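# Move the top stock card onto the waste pile

## Task

In the row closest to the robot's viewer, lift the uppermost card from the face-down stock and set it down on the neighbouring waste pile. The card must end up supported by that pile and nothing else, and every other object must stay where it was. Cards are stiff plywood tiles. The result only counts if it stays in place without the robot holding it, and nothing the robot is touching at the end may sink once released.

## Robot and tools

Robot: two xArm7 arms with parallel-jaw grippers, named left_arm and right_arm. These are names only and say nothing about image sides. Bases in the scene frame: left_arm at (+0.045, +0.275, 0) m, right_arm at (-0.038, -0.364, 0) m, each turned slightly about z.

Scene frame: origin on the tabletop midway between the arms. +z is up, +x points out over the table, and left_arm sits on the +y side. Reported hand positions can be a little off, more so at long reach.

Gripper axes: the fingers point along the gripper's +z and close along its y. end_effector_position is the pinch point between the closed pads, roughly 2 cm short of the fingertips. Closing pushes the tips about 10 mm further along +z.

A ROW is always 14 numbers, each in [-1, 1], covering both arms even if only one moves. Order: left_arm dx, dy, dz, rx, ry, rz, opening, then right_arm dx, dy, dz, rx, ry, rz, opening. dx to rz are an offset, not a pose. They are expressed in that gripper's own axes and measured from its pose at the start of the action, or from the last reported pose for a call's first action. Every row counts from that same start, not from the row before. Scale: 1.0 equals 0.6 m of travel or 180 degrees of turn. rx, ry, rz form a single rotation vector. Opening is absolute, not an offset: +1 is fully open (0.084 m), -1 is closed.

execute_actions(actions): a list of actions. Each action is up to 15 rows, and each row lasts one control step of 1/30 s. A table shorter than 15 rows repeats its last row to fill the 15 steps. An empty list only returns the current state and images.

move(target, speed, blocking): target is one 14-number row as above. Its offsets count from the pose in this scene's latest result that showed one. Each gripper follows a straight path, and all paths finish together in 0.5 to 10 s; anything longer is cut off at 10 s. speed is the top path speed in m/s, from 0.002 to 0.5, default 0.25; turning is capped at twice that in rad/s. The opening is sent at the start. Paths ignore obstacles and the other arm. Grippers can lag, stray or overshoot speed, especially when the arm is nearly straight. Faster moves, or targets set deeper past a contact, press harder. With blocking=false the result returns after 0.5 s while motion continues. Other moves and execute_actions are refused until a result shows the end, so call wait or stop first.

wait(seconds): 0 to 10. Arms keep their last command, and a running move continues. stop(): brakes the running move, needing some distance, more when fast; the fingers keep moving. zoom_image(camera, region): region [x0, y0, x1, y1] in pixels of that camera's latest image, at most 504 by 504. Cameras: cam_head_left, cam_head_right, cam_high, cam_low, cam_left_wrist, cam_right_wrist, all 896x504. read_manual(section) returns licence text only. finished_scene(scene) ends the scene and reports success; it cannot be undone.

Control details: each step the commanded pose is clipped to within 70 mm and 16 degrees of the measured pose, then solved by damped IK with position favoured over orientation. A distant target may need several actions, and after an action the arm stops at its last clipped pose, so send the remainder next. "Hand target" lines show where each arm is now being driven. Elbows stop just before full extension.

Result lines: each arm's end_effector_position (m), end_effector_quat_wxyz and velocities in the scene frame; grip_measured, the actual finger opening on the command scale; joint positions and torques (torques carry offsets and noise); step readings for action calls, where HELD marks a held-back row. A move adds a "move:" line with its ending (done, off_target, moving, held, fault), limits that acted (paced means the pose was clipped; held means a check blocked steps, after which the arm may move much faster than speed) and each gripper's distance from its target. "pose unreachable" means the clearance check altered that arm's command. MOTOR HOT appears from 65 °C; at 80 °C the arm is braked until cool (OVER-TEMPERATURE FAULT).

Gripping: to hold something, command an opening well under grip_measured; the bigger the gap, the tighter the squeeze, up to about 24 N per pad. Sending back the read grip_measured still presses lightly on parts up to about 6 cm wide. Fast closes can squeeze too hard.

Keeping an arm still: in a reply's first call send the offset back to its desired pose, then zeros afterwards, always with its desired opening.

Avoid: knocking anything off the table; letting the arms collide or push each other; torque faults (joint limits: waist and shoulder 43.5, upper arm roll, elbow and forearm roll 26.1, wrist pitch and wrist roll 17.4 N m; a held load adds to this), which make the arm back off and pause 10 s; drops, slips, slams and hard presses. Short outside tugs or pushes can occur. Before finishing, release the card so it rests on the waste pile alone, and move the gripper clear so nothing it touches is pressed down.

Each tool is called after "Call:" as name([rows], argument=value, ...), one row to a line, values as JSON.

## Session

Call:
execute_actions(actions=[])

Scene clock: 0.00 s.
left_arm: end_effector_position=(+0.3937, +0.5591, +0.3062) grip_measured=+1.00 end_effector_quat_wxyz=(+0.688, -0.666, -0.271, -0.100) end_effector_velocity=(-0.000, -0.001, +0.000) end_effector_angular_velocity=(+0.001, +0.000, -0.001) | right_arm: end_effector_position=(+0.5146, +0.0127, +0.3341) grip_measured=-1.00 end_effector_quat_wxyz=(+0.496, -0.058, +0.866, +0.015) end_effector_velocity=(+0.000, +0.000, +0.000) end_effector_angular_velocity=(-0.000, -0.000, +0.000)
Joint positions: left_arm=[ 0.789  0.043 -0.686  0.814  1.446  1.685 -1.333  0.084] | right_arm=[ 0.732  0.175  0.081  1.283 -1.313  0.529 -1.588  0.   ]
Joint velocities: left_arm=[-0.    -0.002 -0.001 -0.002 -0.    -0.     0.     0.   ] | right_arm=[-0.     0.     0.     0.001  0.001  0.    -0.001 -0.   ]
Joint torques (N m, as the arm reports them, + toward a larger angle): no reading
Hand target (left_arm): +0.394, +0.559, +0.306; +0.688, -0.666, -0.271, -0.100
Hand target (right_arm): +0.515, +0.013, +0.334; +0.496, -0.058, +0.866, +0.015

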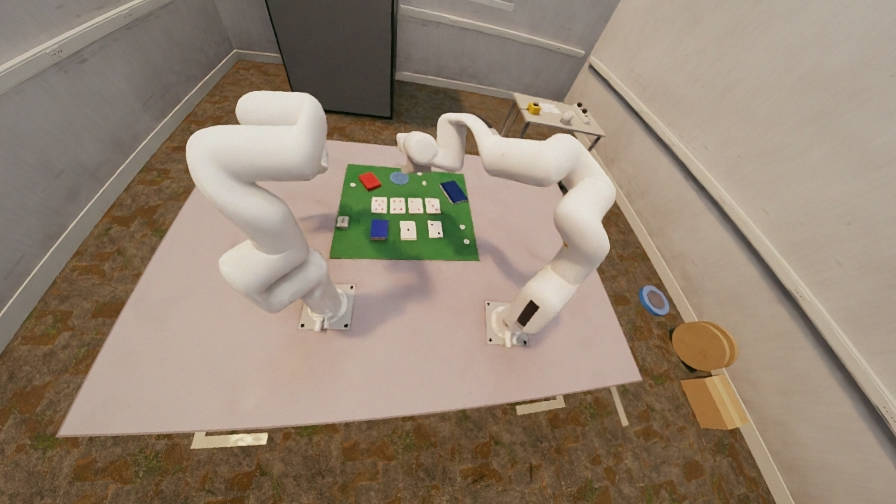

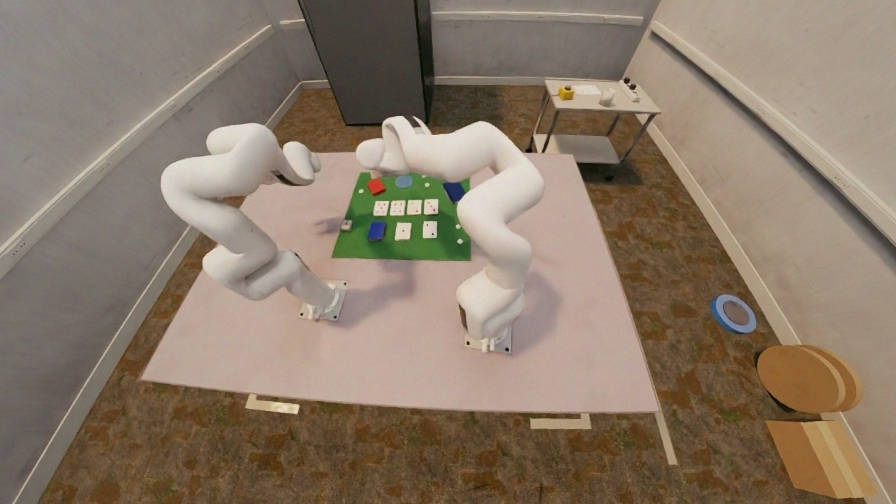

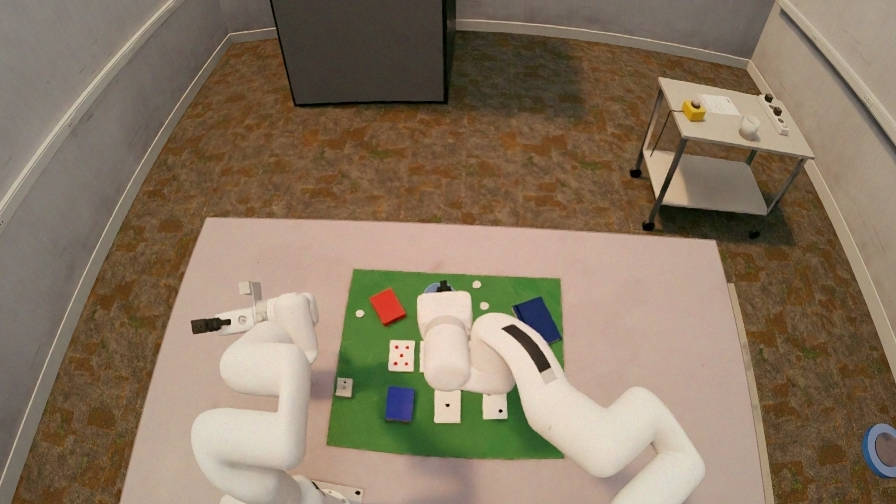

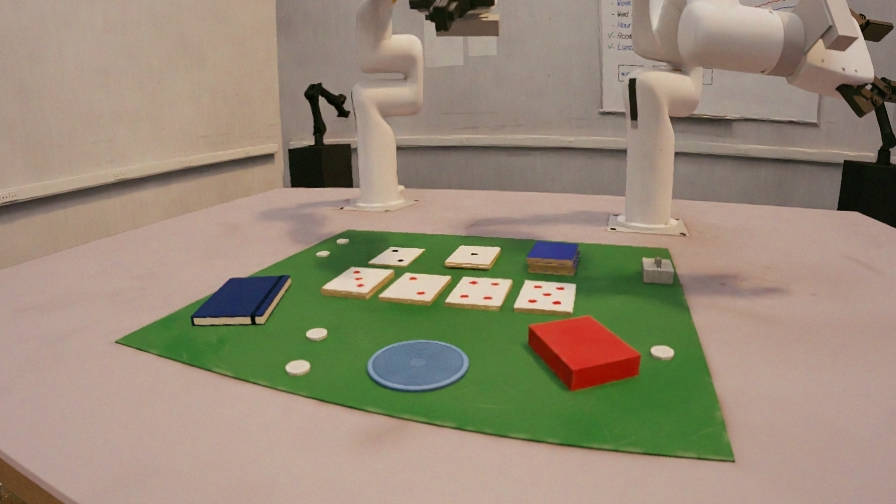

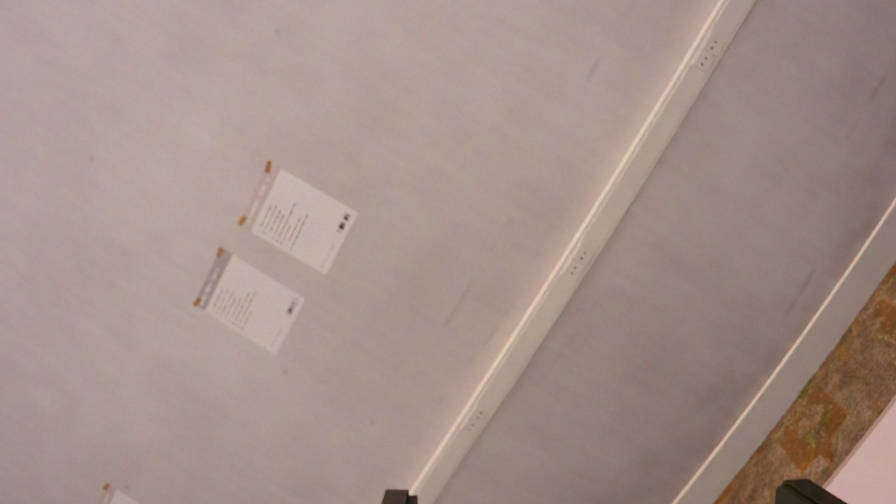

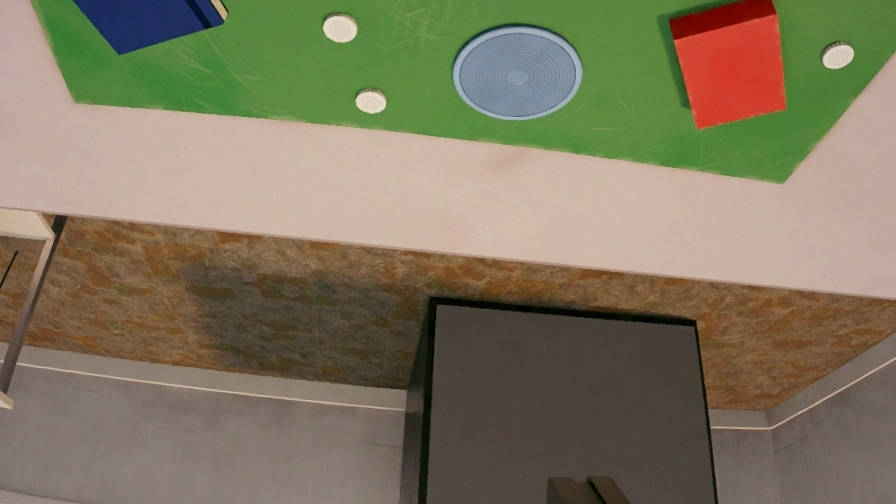

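Call:
zoom_image(camera="cam_low", region=[340, 220, 700, 330])

Call:
zoom_image(camera="cam_high", region=[320, 260, 580, 470])

Call:
zoom_image(camera="cam_head_left", region=[300, 150, 540, 350])

Region (340, 220, 700, 330) of cam_low's 896x504 image, scaled by 1.400, with more detail than that image has; it fills the top 154 rows of this view, and the rest is white.

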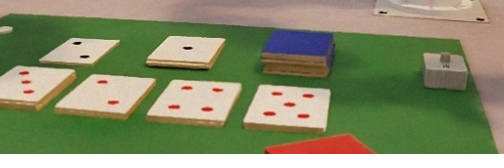

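Region (320, 260, 580, 470) of cam_high's 896x504 image, scaled by 1.938, with more detail than that image has; it fills the top 407 rows of this view, and the rest is white.

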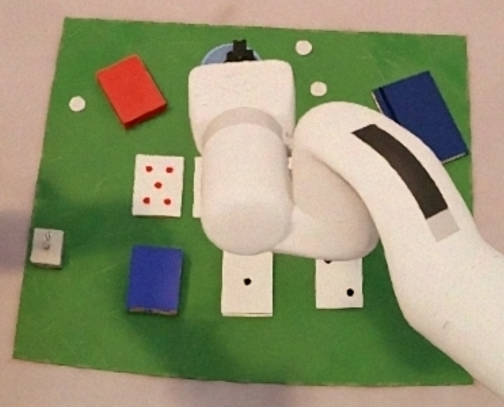

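Region (300, 150, 540, 350) of cam_head_left's 896x504 image, scaled by 2.100, with more detail than that image has.

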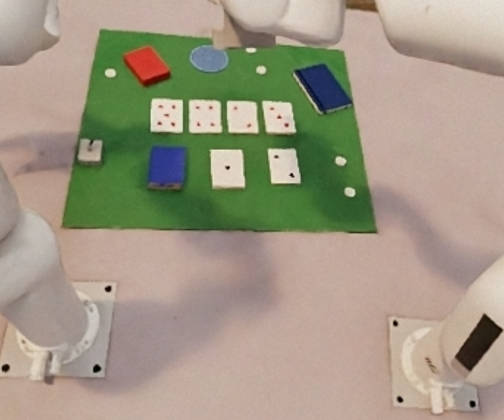

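Call:
zoom_image(camera="cam_low", region=[430, 230, 600, 290])

Region (430, 230, 600, 290) of cam_low's 896x504 image, scaled by 2.965, with more detail than that image has; it fills the top 178 rows of this view, and the rest is white.

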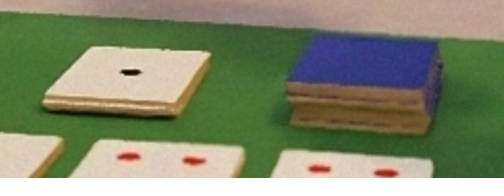

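Call:
move(target=[0,0,0,0,0,0,1, 0.207,0.137,-0.084,0.010,0.331,0.039,1], speed=0.4)

Scene clock: 3.43 s.
left_arm: end_effector_position=(+0.3937, +0.5591, +0.3062) grip_measured=+1.00 end_effector_quat_wxyz=(+0.688, -0.666, -0.271, -0.100) end_effector_velocity=(-0.000, +0.000, +0.000) end_effector_angular_velocity=(-0.000, -0.001, +0.001) | right_arm: end_effector_position=(+0.4008, +0.0794, +0.2508) grip_measured=+1.00 end_effector_quat_wxyz=(+0.002, +0.003, +1.000, -0.000) end_effector_velocity=(-0.000, +0.000, +0.000) end_effector_angular_velocity=(-0.003, +0.009, -0.002)
Joint positions: left_arm=[ 0.789  0.043 -0.686  0.814  1.446  1.685 -1.333  0.084] | right_arm=[ 0.706  0.558  0.314  1.921 -0.171  1.386 -2.254  0.084]
Joint velocities: left_arm=[ 0.001 -0.    -0.     0.001 -0.    -0.     0.     0.   ] | right_arm=[ 0.002  0.01  -0.     0.019  0.003  0.017 -0.    -0.   ]
Joint torques (N m, as the arm reports them, + toward a larger angle): left_arm=[  0.62 -15.59  -0.29  16.49   1.81   0.61  -0.01] | right_arm=[  0.81 -22.73   2.13  16.04  -0.4   -1.69   0.15]
Hand target (left_arm): +0.394, +0.559, +0.306; +0.688, -0.666, -0.271, -0.100
Hand target (right_arm): +0.401, +0.079, +0.250; +0.001, +0.003, +1.000, -0.001
Off the commanded pose (left_arm): 0.000 m, 0 deg.
Off the commanded pose (right_arm): 0.001 m, 0 deg.
move: done

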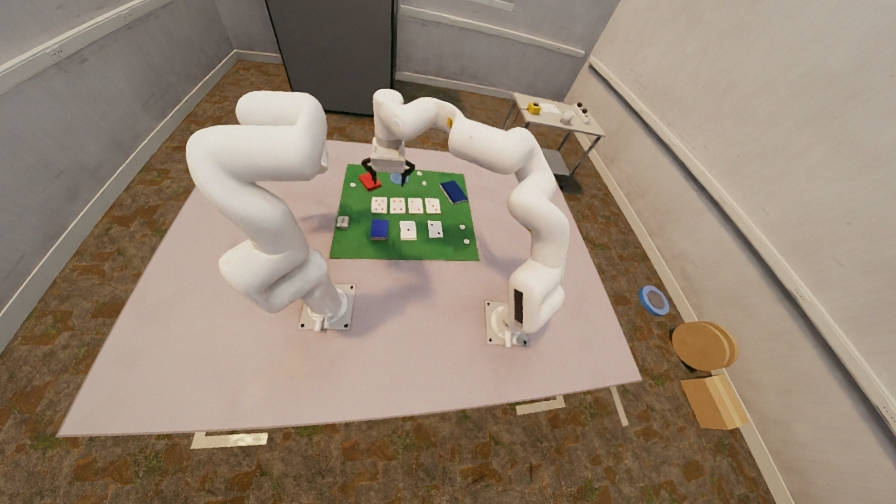

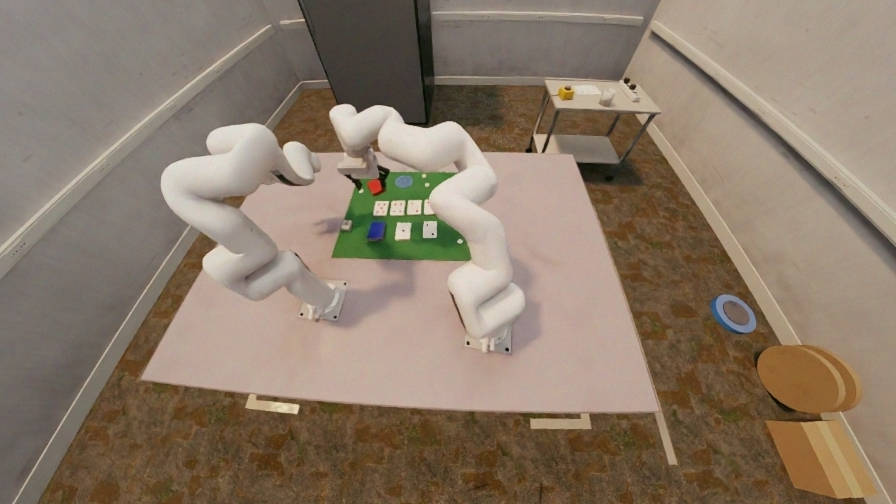

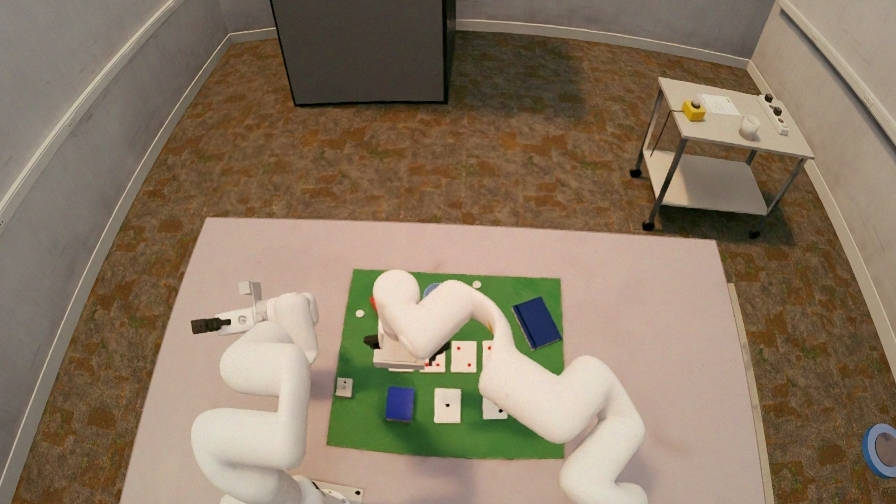

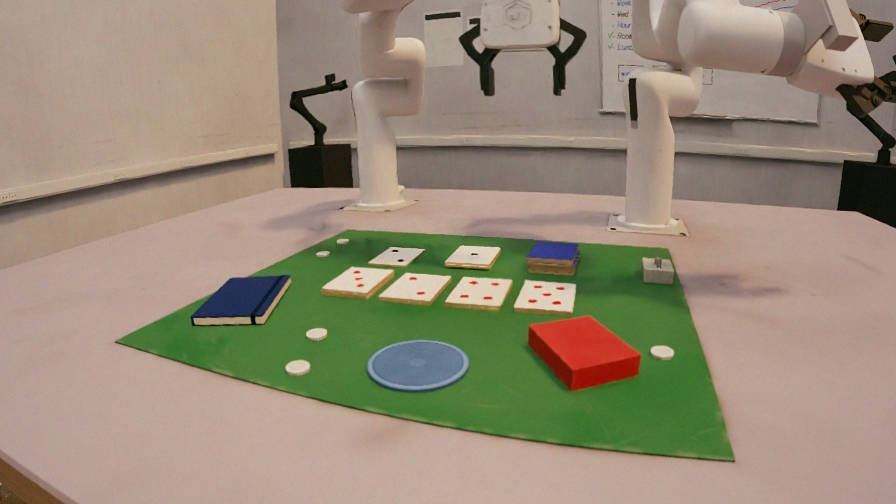

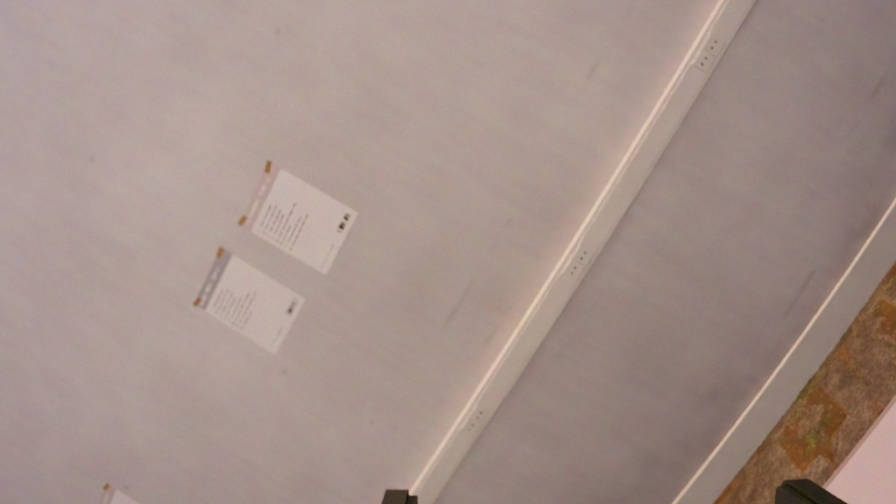

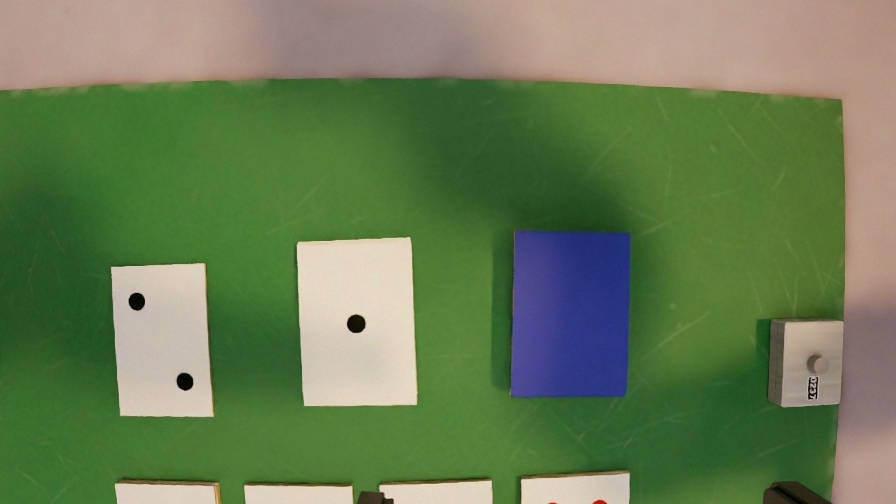

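Call:
move(target=[0,0,0,0,0,0,1, 0.06,0.054,0.267,0,0,0.008,1], speed=0.3)

Call:
zoom_image(camera="cam_low", region=[480, 180, 620, 290])

Scene clock: 6.07 s.
left_arm: end_effector_position=(+0.3937, +0.5591, +0.3062) grip_measured=+1.00 end_effector_quat_wxyz=(+0.688, -0.666, -0.271, -0.100) end_effector_velocity=(+0.001, -0.000, -0.000) end_effector_angular_velocity=(-0.001, +0.000, -0.001) | right_arm: end_effector_position=(+0.3656, +0.1120, +0.0917) grip_measured=+1.00 end_effector_quat_wxyz=(+0.003, +0.015, +1.000, +0.000) end_effector_velocity=(-0.007, -0.002, -0.010) end_effector_angular_velocity=(-0.013, +0.015, +0.007)
Joint positions: left_arm=[ 0.789  0.043 -0.686  0.814  1.446  1.685 -1.333  0.084] | right_arm=[ 0.761  0.67   0.302  1.633 -0.227  0.993 -2.11   0.084]
Joint velocities: left_arm=[ 0.     0.002 -0.002  0.002  0.    -0.     0.001 -0.   ] | right_arm=[ 0.004  0.01   0.001 -0.011  0.001 -0.001 -0.001 -0.   ]
Joint torques (N m, as the arm reports them, + toward a larger angle): left_arm=[  0.38 -15.55  -0.19  16.52   1.86   0.65   0.05] | right_arm=[  0.7  -23.32   2.67  15.46  -0.34  -1.64   0.13]
Hand target (left_arm): +0.394, +0.559, +0.306; +0.688, -0.666, -0.271, -0.100
Hand target (right_arm): +0.365, +0.112, +0.091; +0.002, +0.015, +1.000, -0.000
Off the commanded pose (left_arm): 0.000 m, 0 deg.
Off the commanded pose (right_arm): 0.001 m, 0 deg.
move: done

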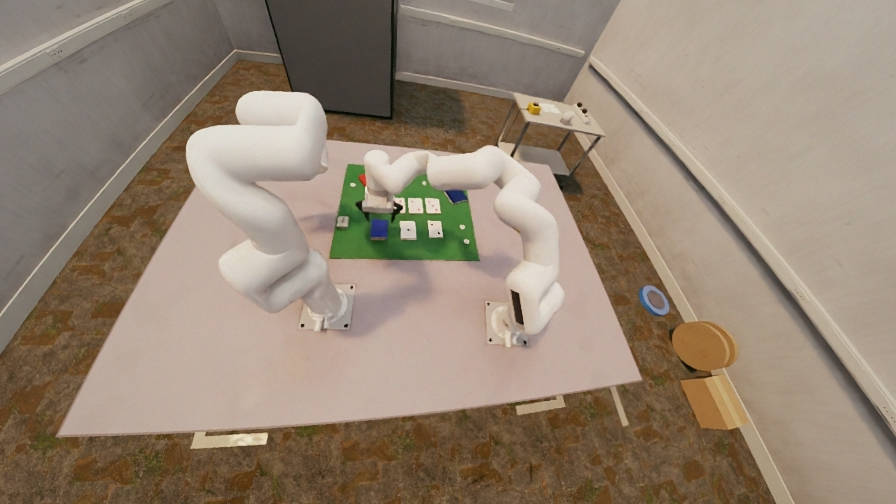

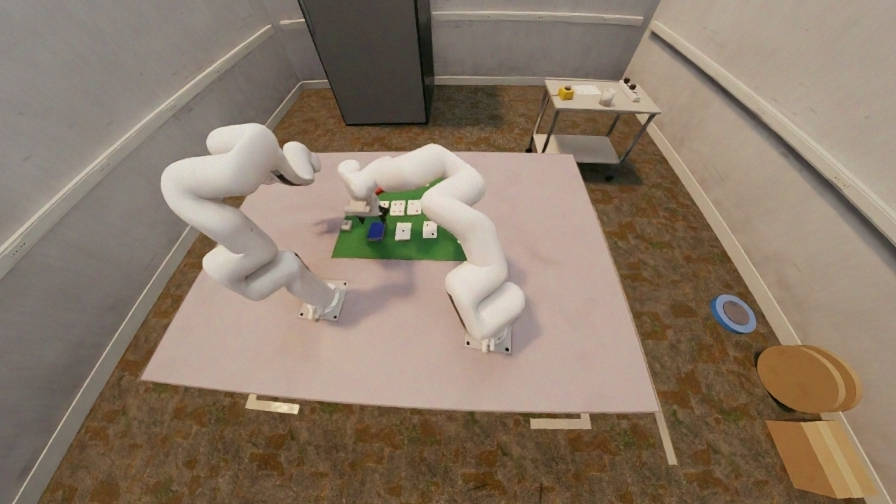

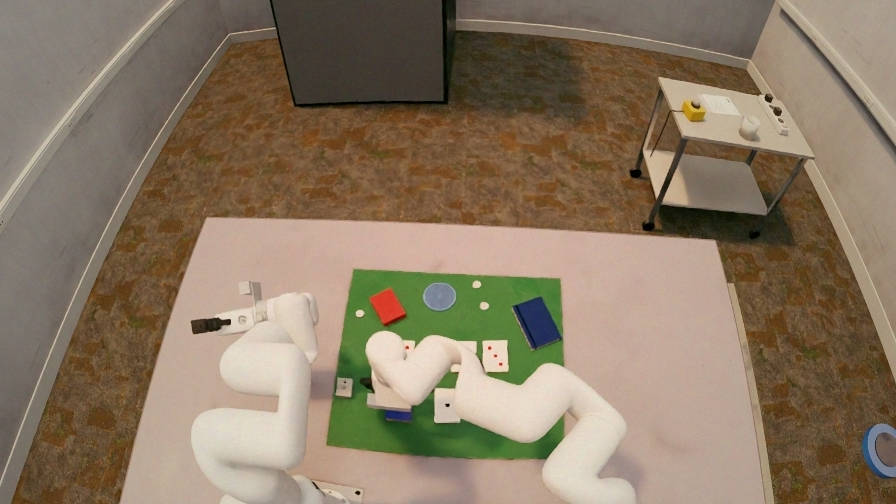

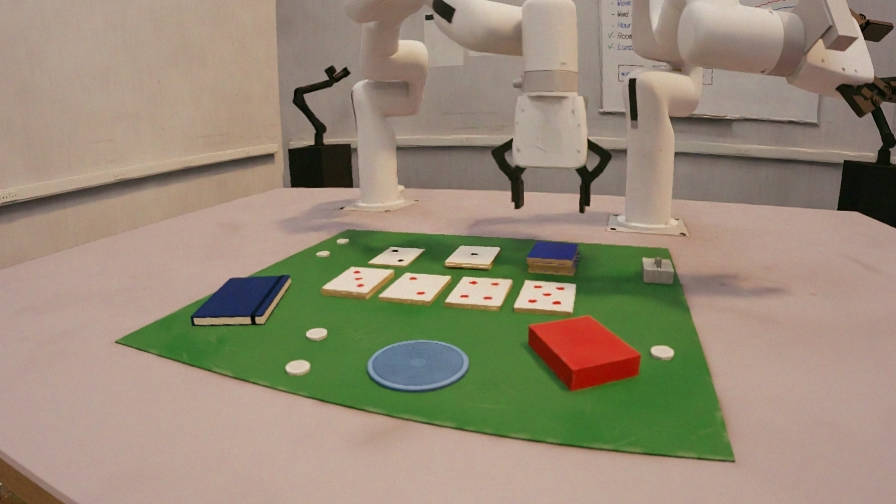

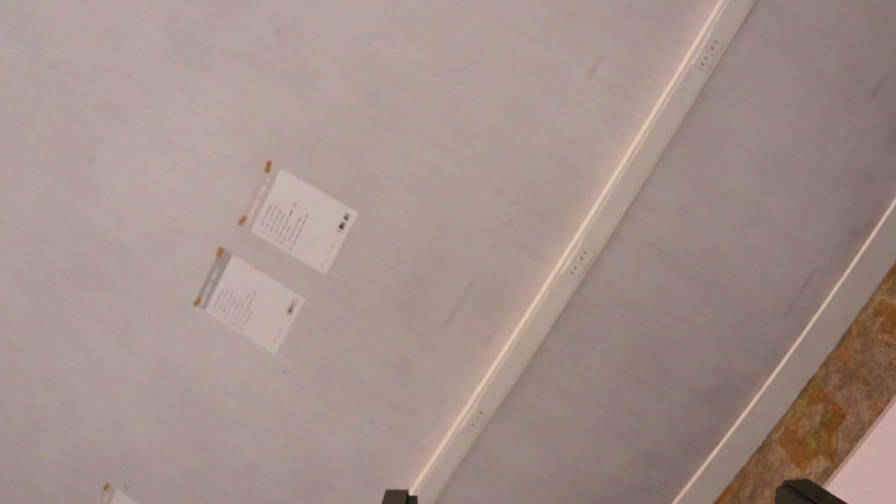

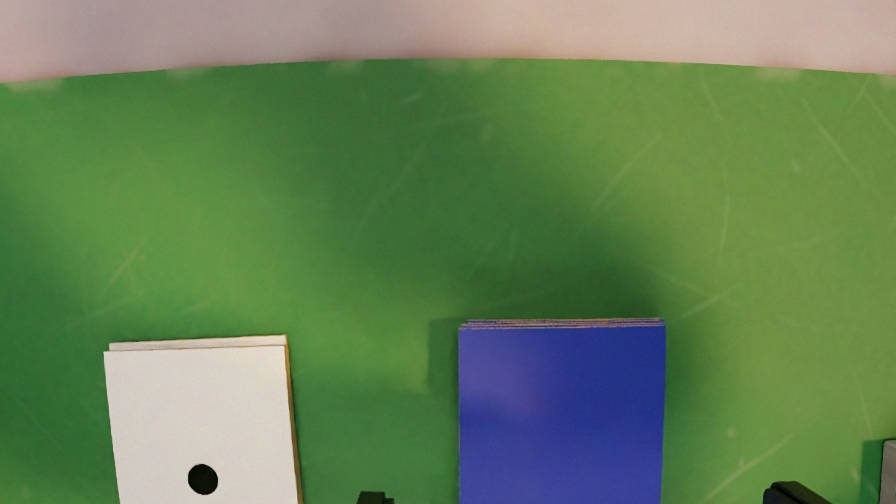

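Region (480, 180, 620, 290) of cam_low's 896x504 image, scaled by 3.600, with more detail than that image has; it fills the top 396 rows of this view, and the rest is white.

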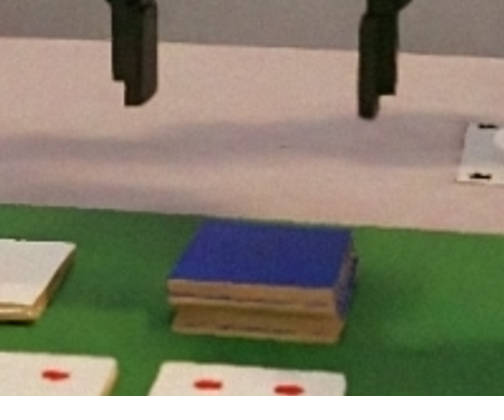

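Call:
zoom_image(camera="cam_right_wrist", region=[440, 300, 690, 400])

Call:
zoom_image(camera="cam_low", region=[520, 235, 590, 285])

Call:
zoom_image(camera="cam_head_left", region=[355, 200, 425, 250])

Region (440, 300, 690, 400) of cam_right_wrist's 896x504 image, scaled by 2.016, with more detail than that image has; it fills the top 202 rows of this view, and the rest is white.

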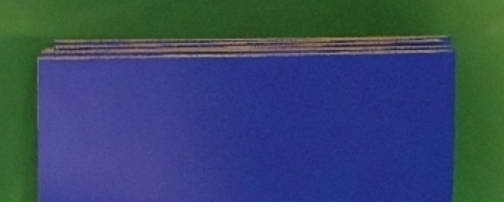

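Region (520, 235, 590, 285) of cam_low's 896x504 image, scaled by 7.200, with more detail than that image has; it fills the top 360 rows of this view, and the rest is white.

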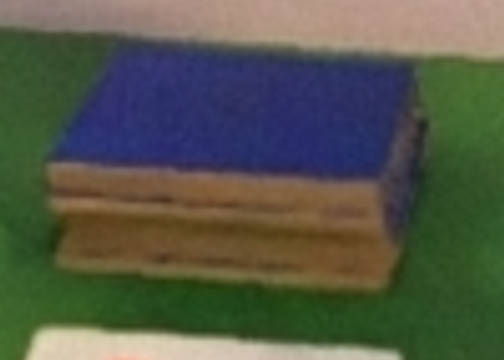

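Region (355, 200, 425, 250) of cam_head_left's 896x504 image, scaled by 7.200, with more detail than that image has; it fills the top 360 rows of this view, and the rest is white.

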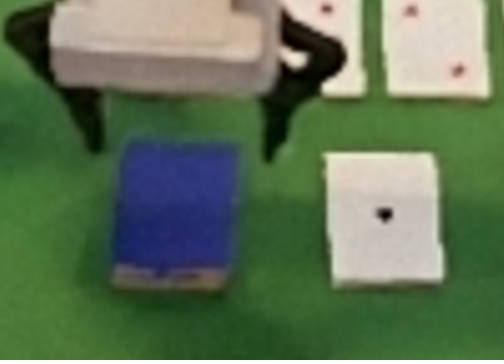

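Call:
move(target=[0,0,0,0,0,0,1, 0.002,0.003,0.074,0,0,0,0.19], speed=0.1)

Call:
zoom_image(camera="cam_low", region=[510, 215, 600, 285])

Scene clock: 8.23 s.
left_arm: end_effector_position=(+0.3937, +0.5591, +0.3062) grip_measured=+1.00 end_effector_quat_wxyz=(+0.688, -0.666, -0.271, -0.100) end_effector_velocity=(+0.000, +0.000, +0.000) end_effector_angular_velocity=(-0.000, -0.002, +0.000) | right_arm: end_effector_position=(+0.3647, +0.1141, +0.0479) grip_measured=+0.18 end_effector_quat_wxyz=(+0.003, +0.015, +1.000, +0.001) end_effector_velocity=(-0.001, -0.002, -0.004) end_effector_angular_velocity=(-0.007, +0.005, -0.000)
Joint positions: left_arm=[ 0.789  0.043 -0.686  0.814  1.446  1.685 -1.333  0.084] | right_arm=[ 0.773  0.738  0.287  1.613 -0.249  0.906 -2.094  0.052]
Joint velocities: left_arm=[ 0.    -0.    -0.     0.001 -0.001 -0.    -0.    -0.   ] | right_arm=[ 0.001  0.004 -0.002 -0.004 -0.    -0.     0.001 -0.   ]
Joint torques (N m, as the arm reports them, + toward a larger angle): left_arm=[  0.64 -15.65  -0.26  16.52   1.95   0.67  -0.02] | right_arm=[  0.91 -23.72   2.94  14.81  -0.34  -1.67   0.22]
Hand target (left_arm): +0.394, +0.559, +0.306; +0.688, -0.666, -0.271, -0.100
Hand target (right_arm): +0.364, +0.114, +0.047; +0.003, +0.015, +1.000, +0.000
Off the commanded pose (left_arm): 0.000 m, 0 deg.
Off the commanded pose (right_arm): 0.001 m, 0 deg.
move: done

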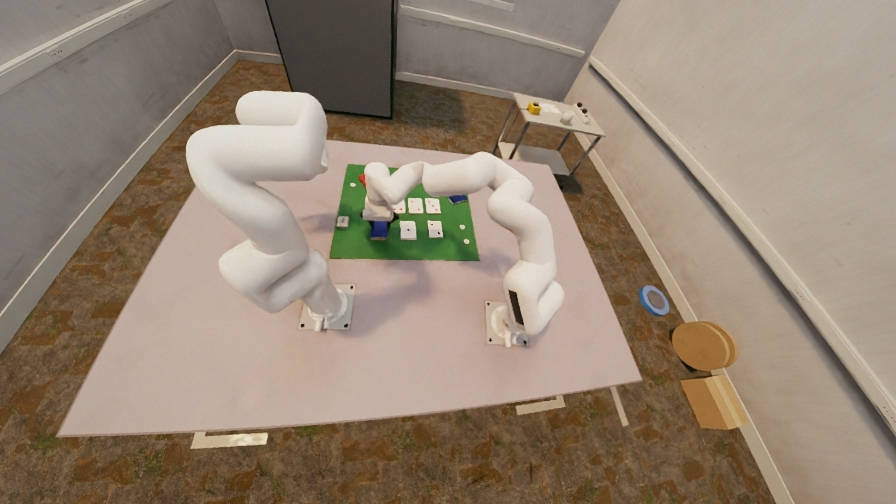

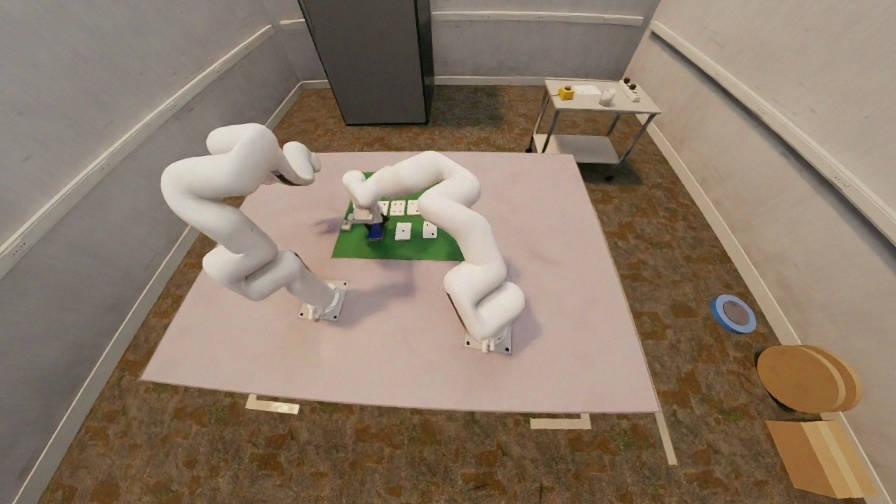

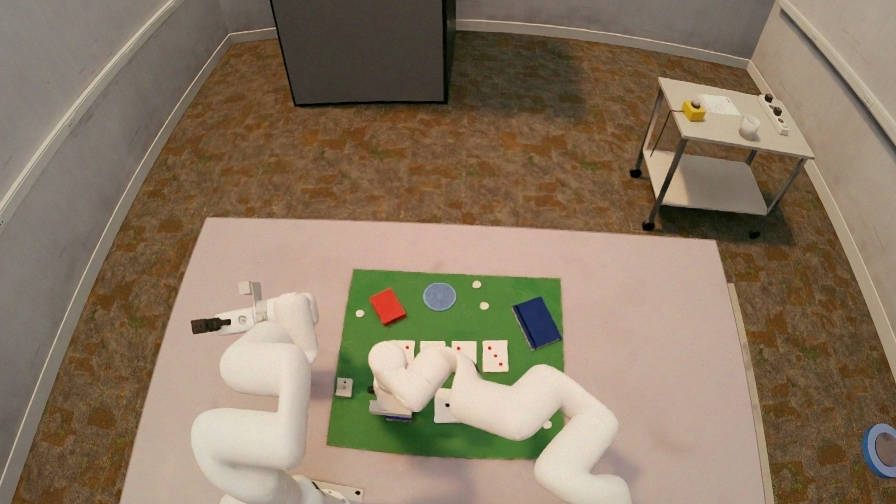

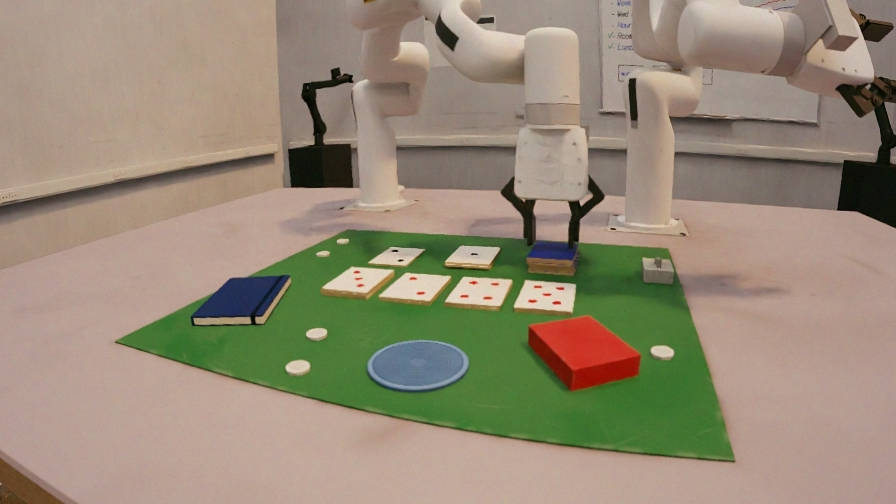

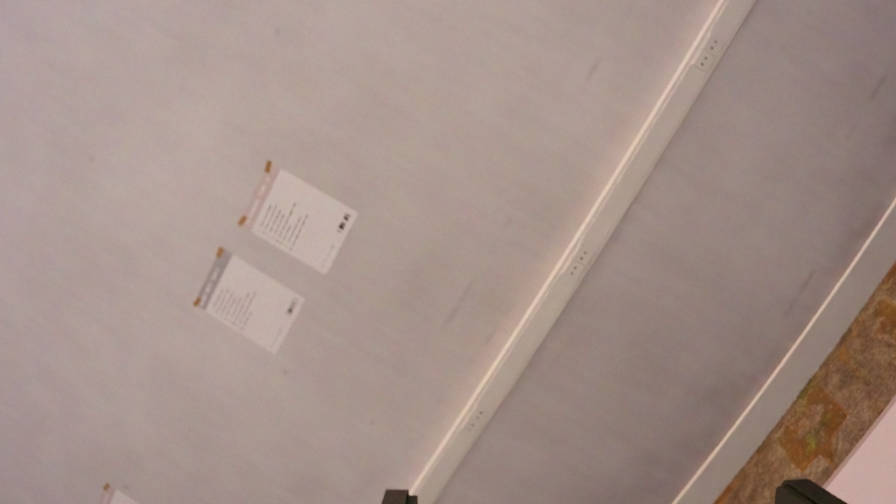

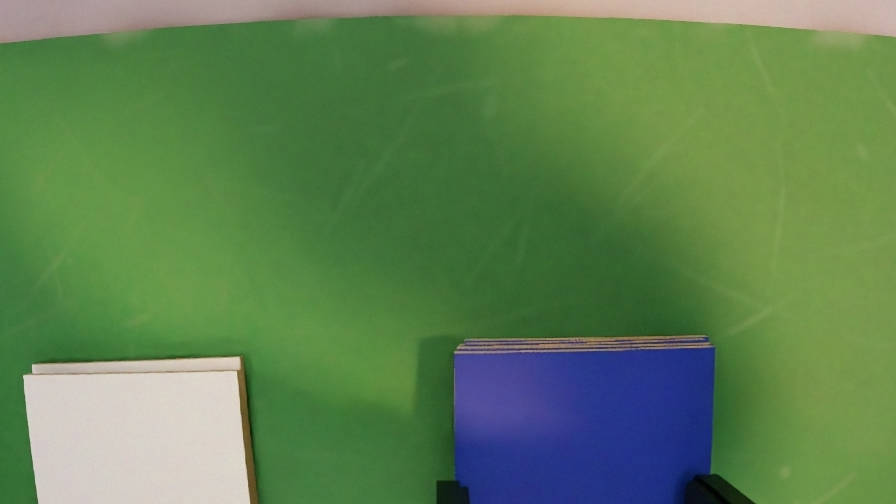

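Region (510, 215, 600, 285) of cam_low's 896x504 image, scaled by 5.600, with more detail than that image has.

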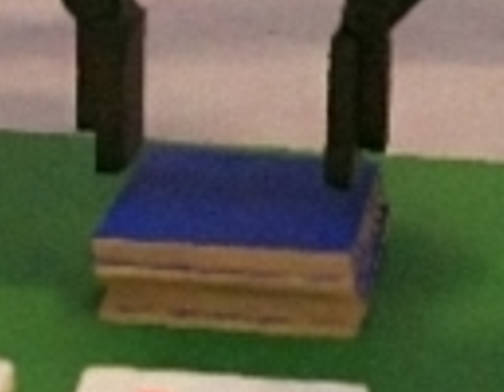

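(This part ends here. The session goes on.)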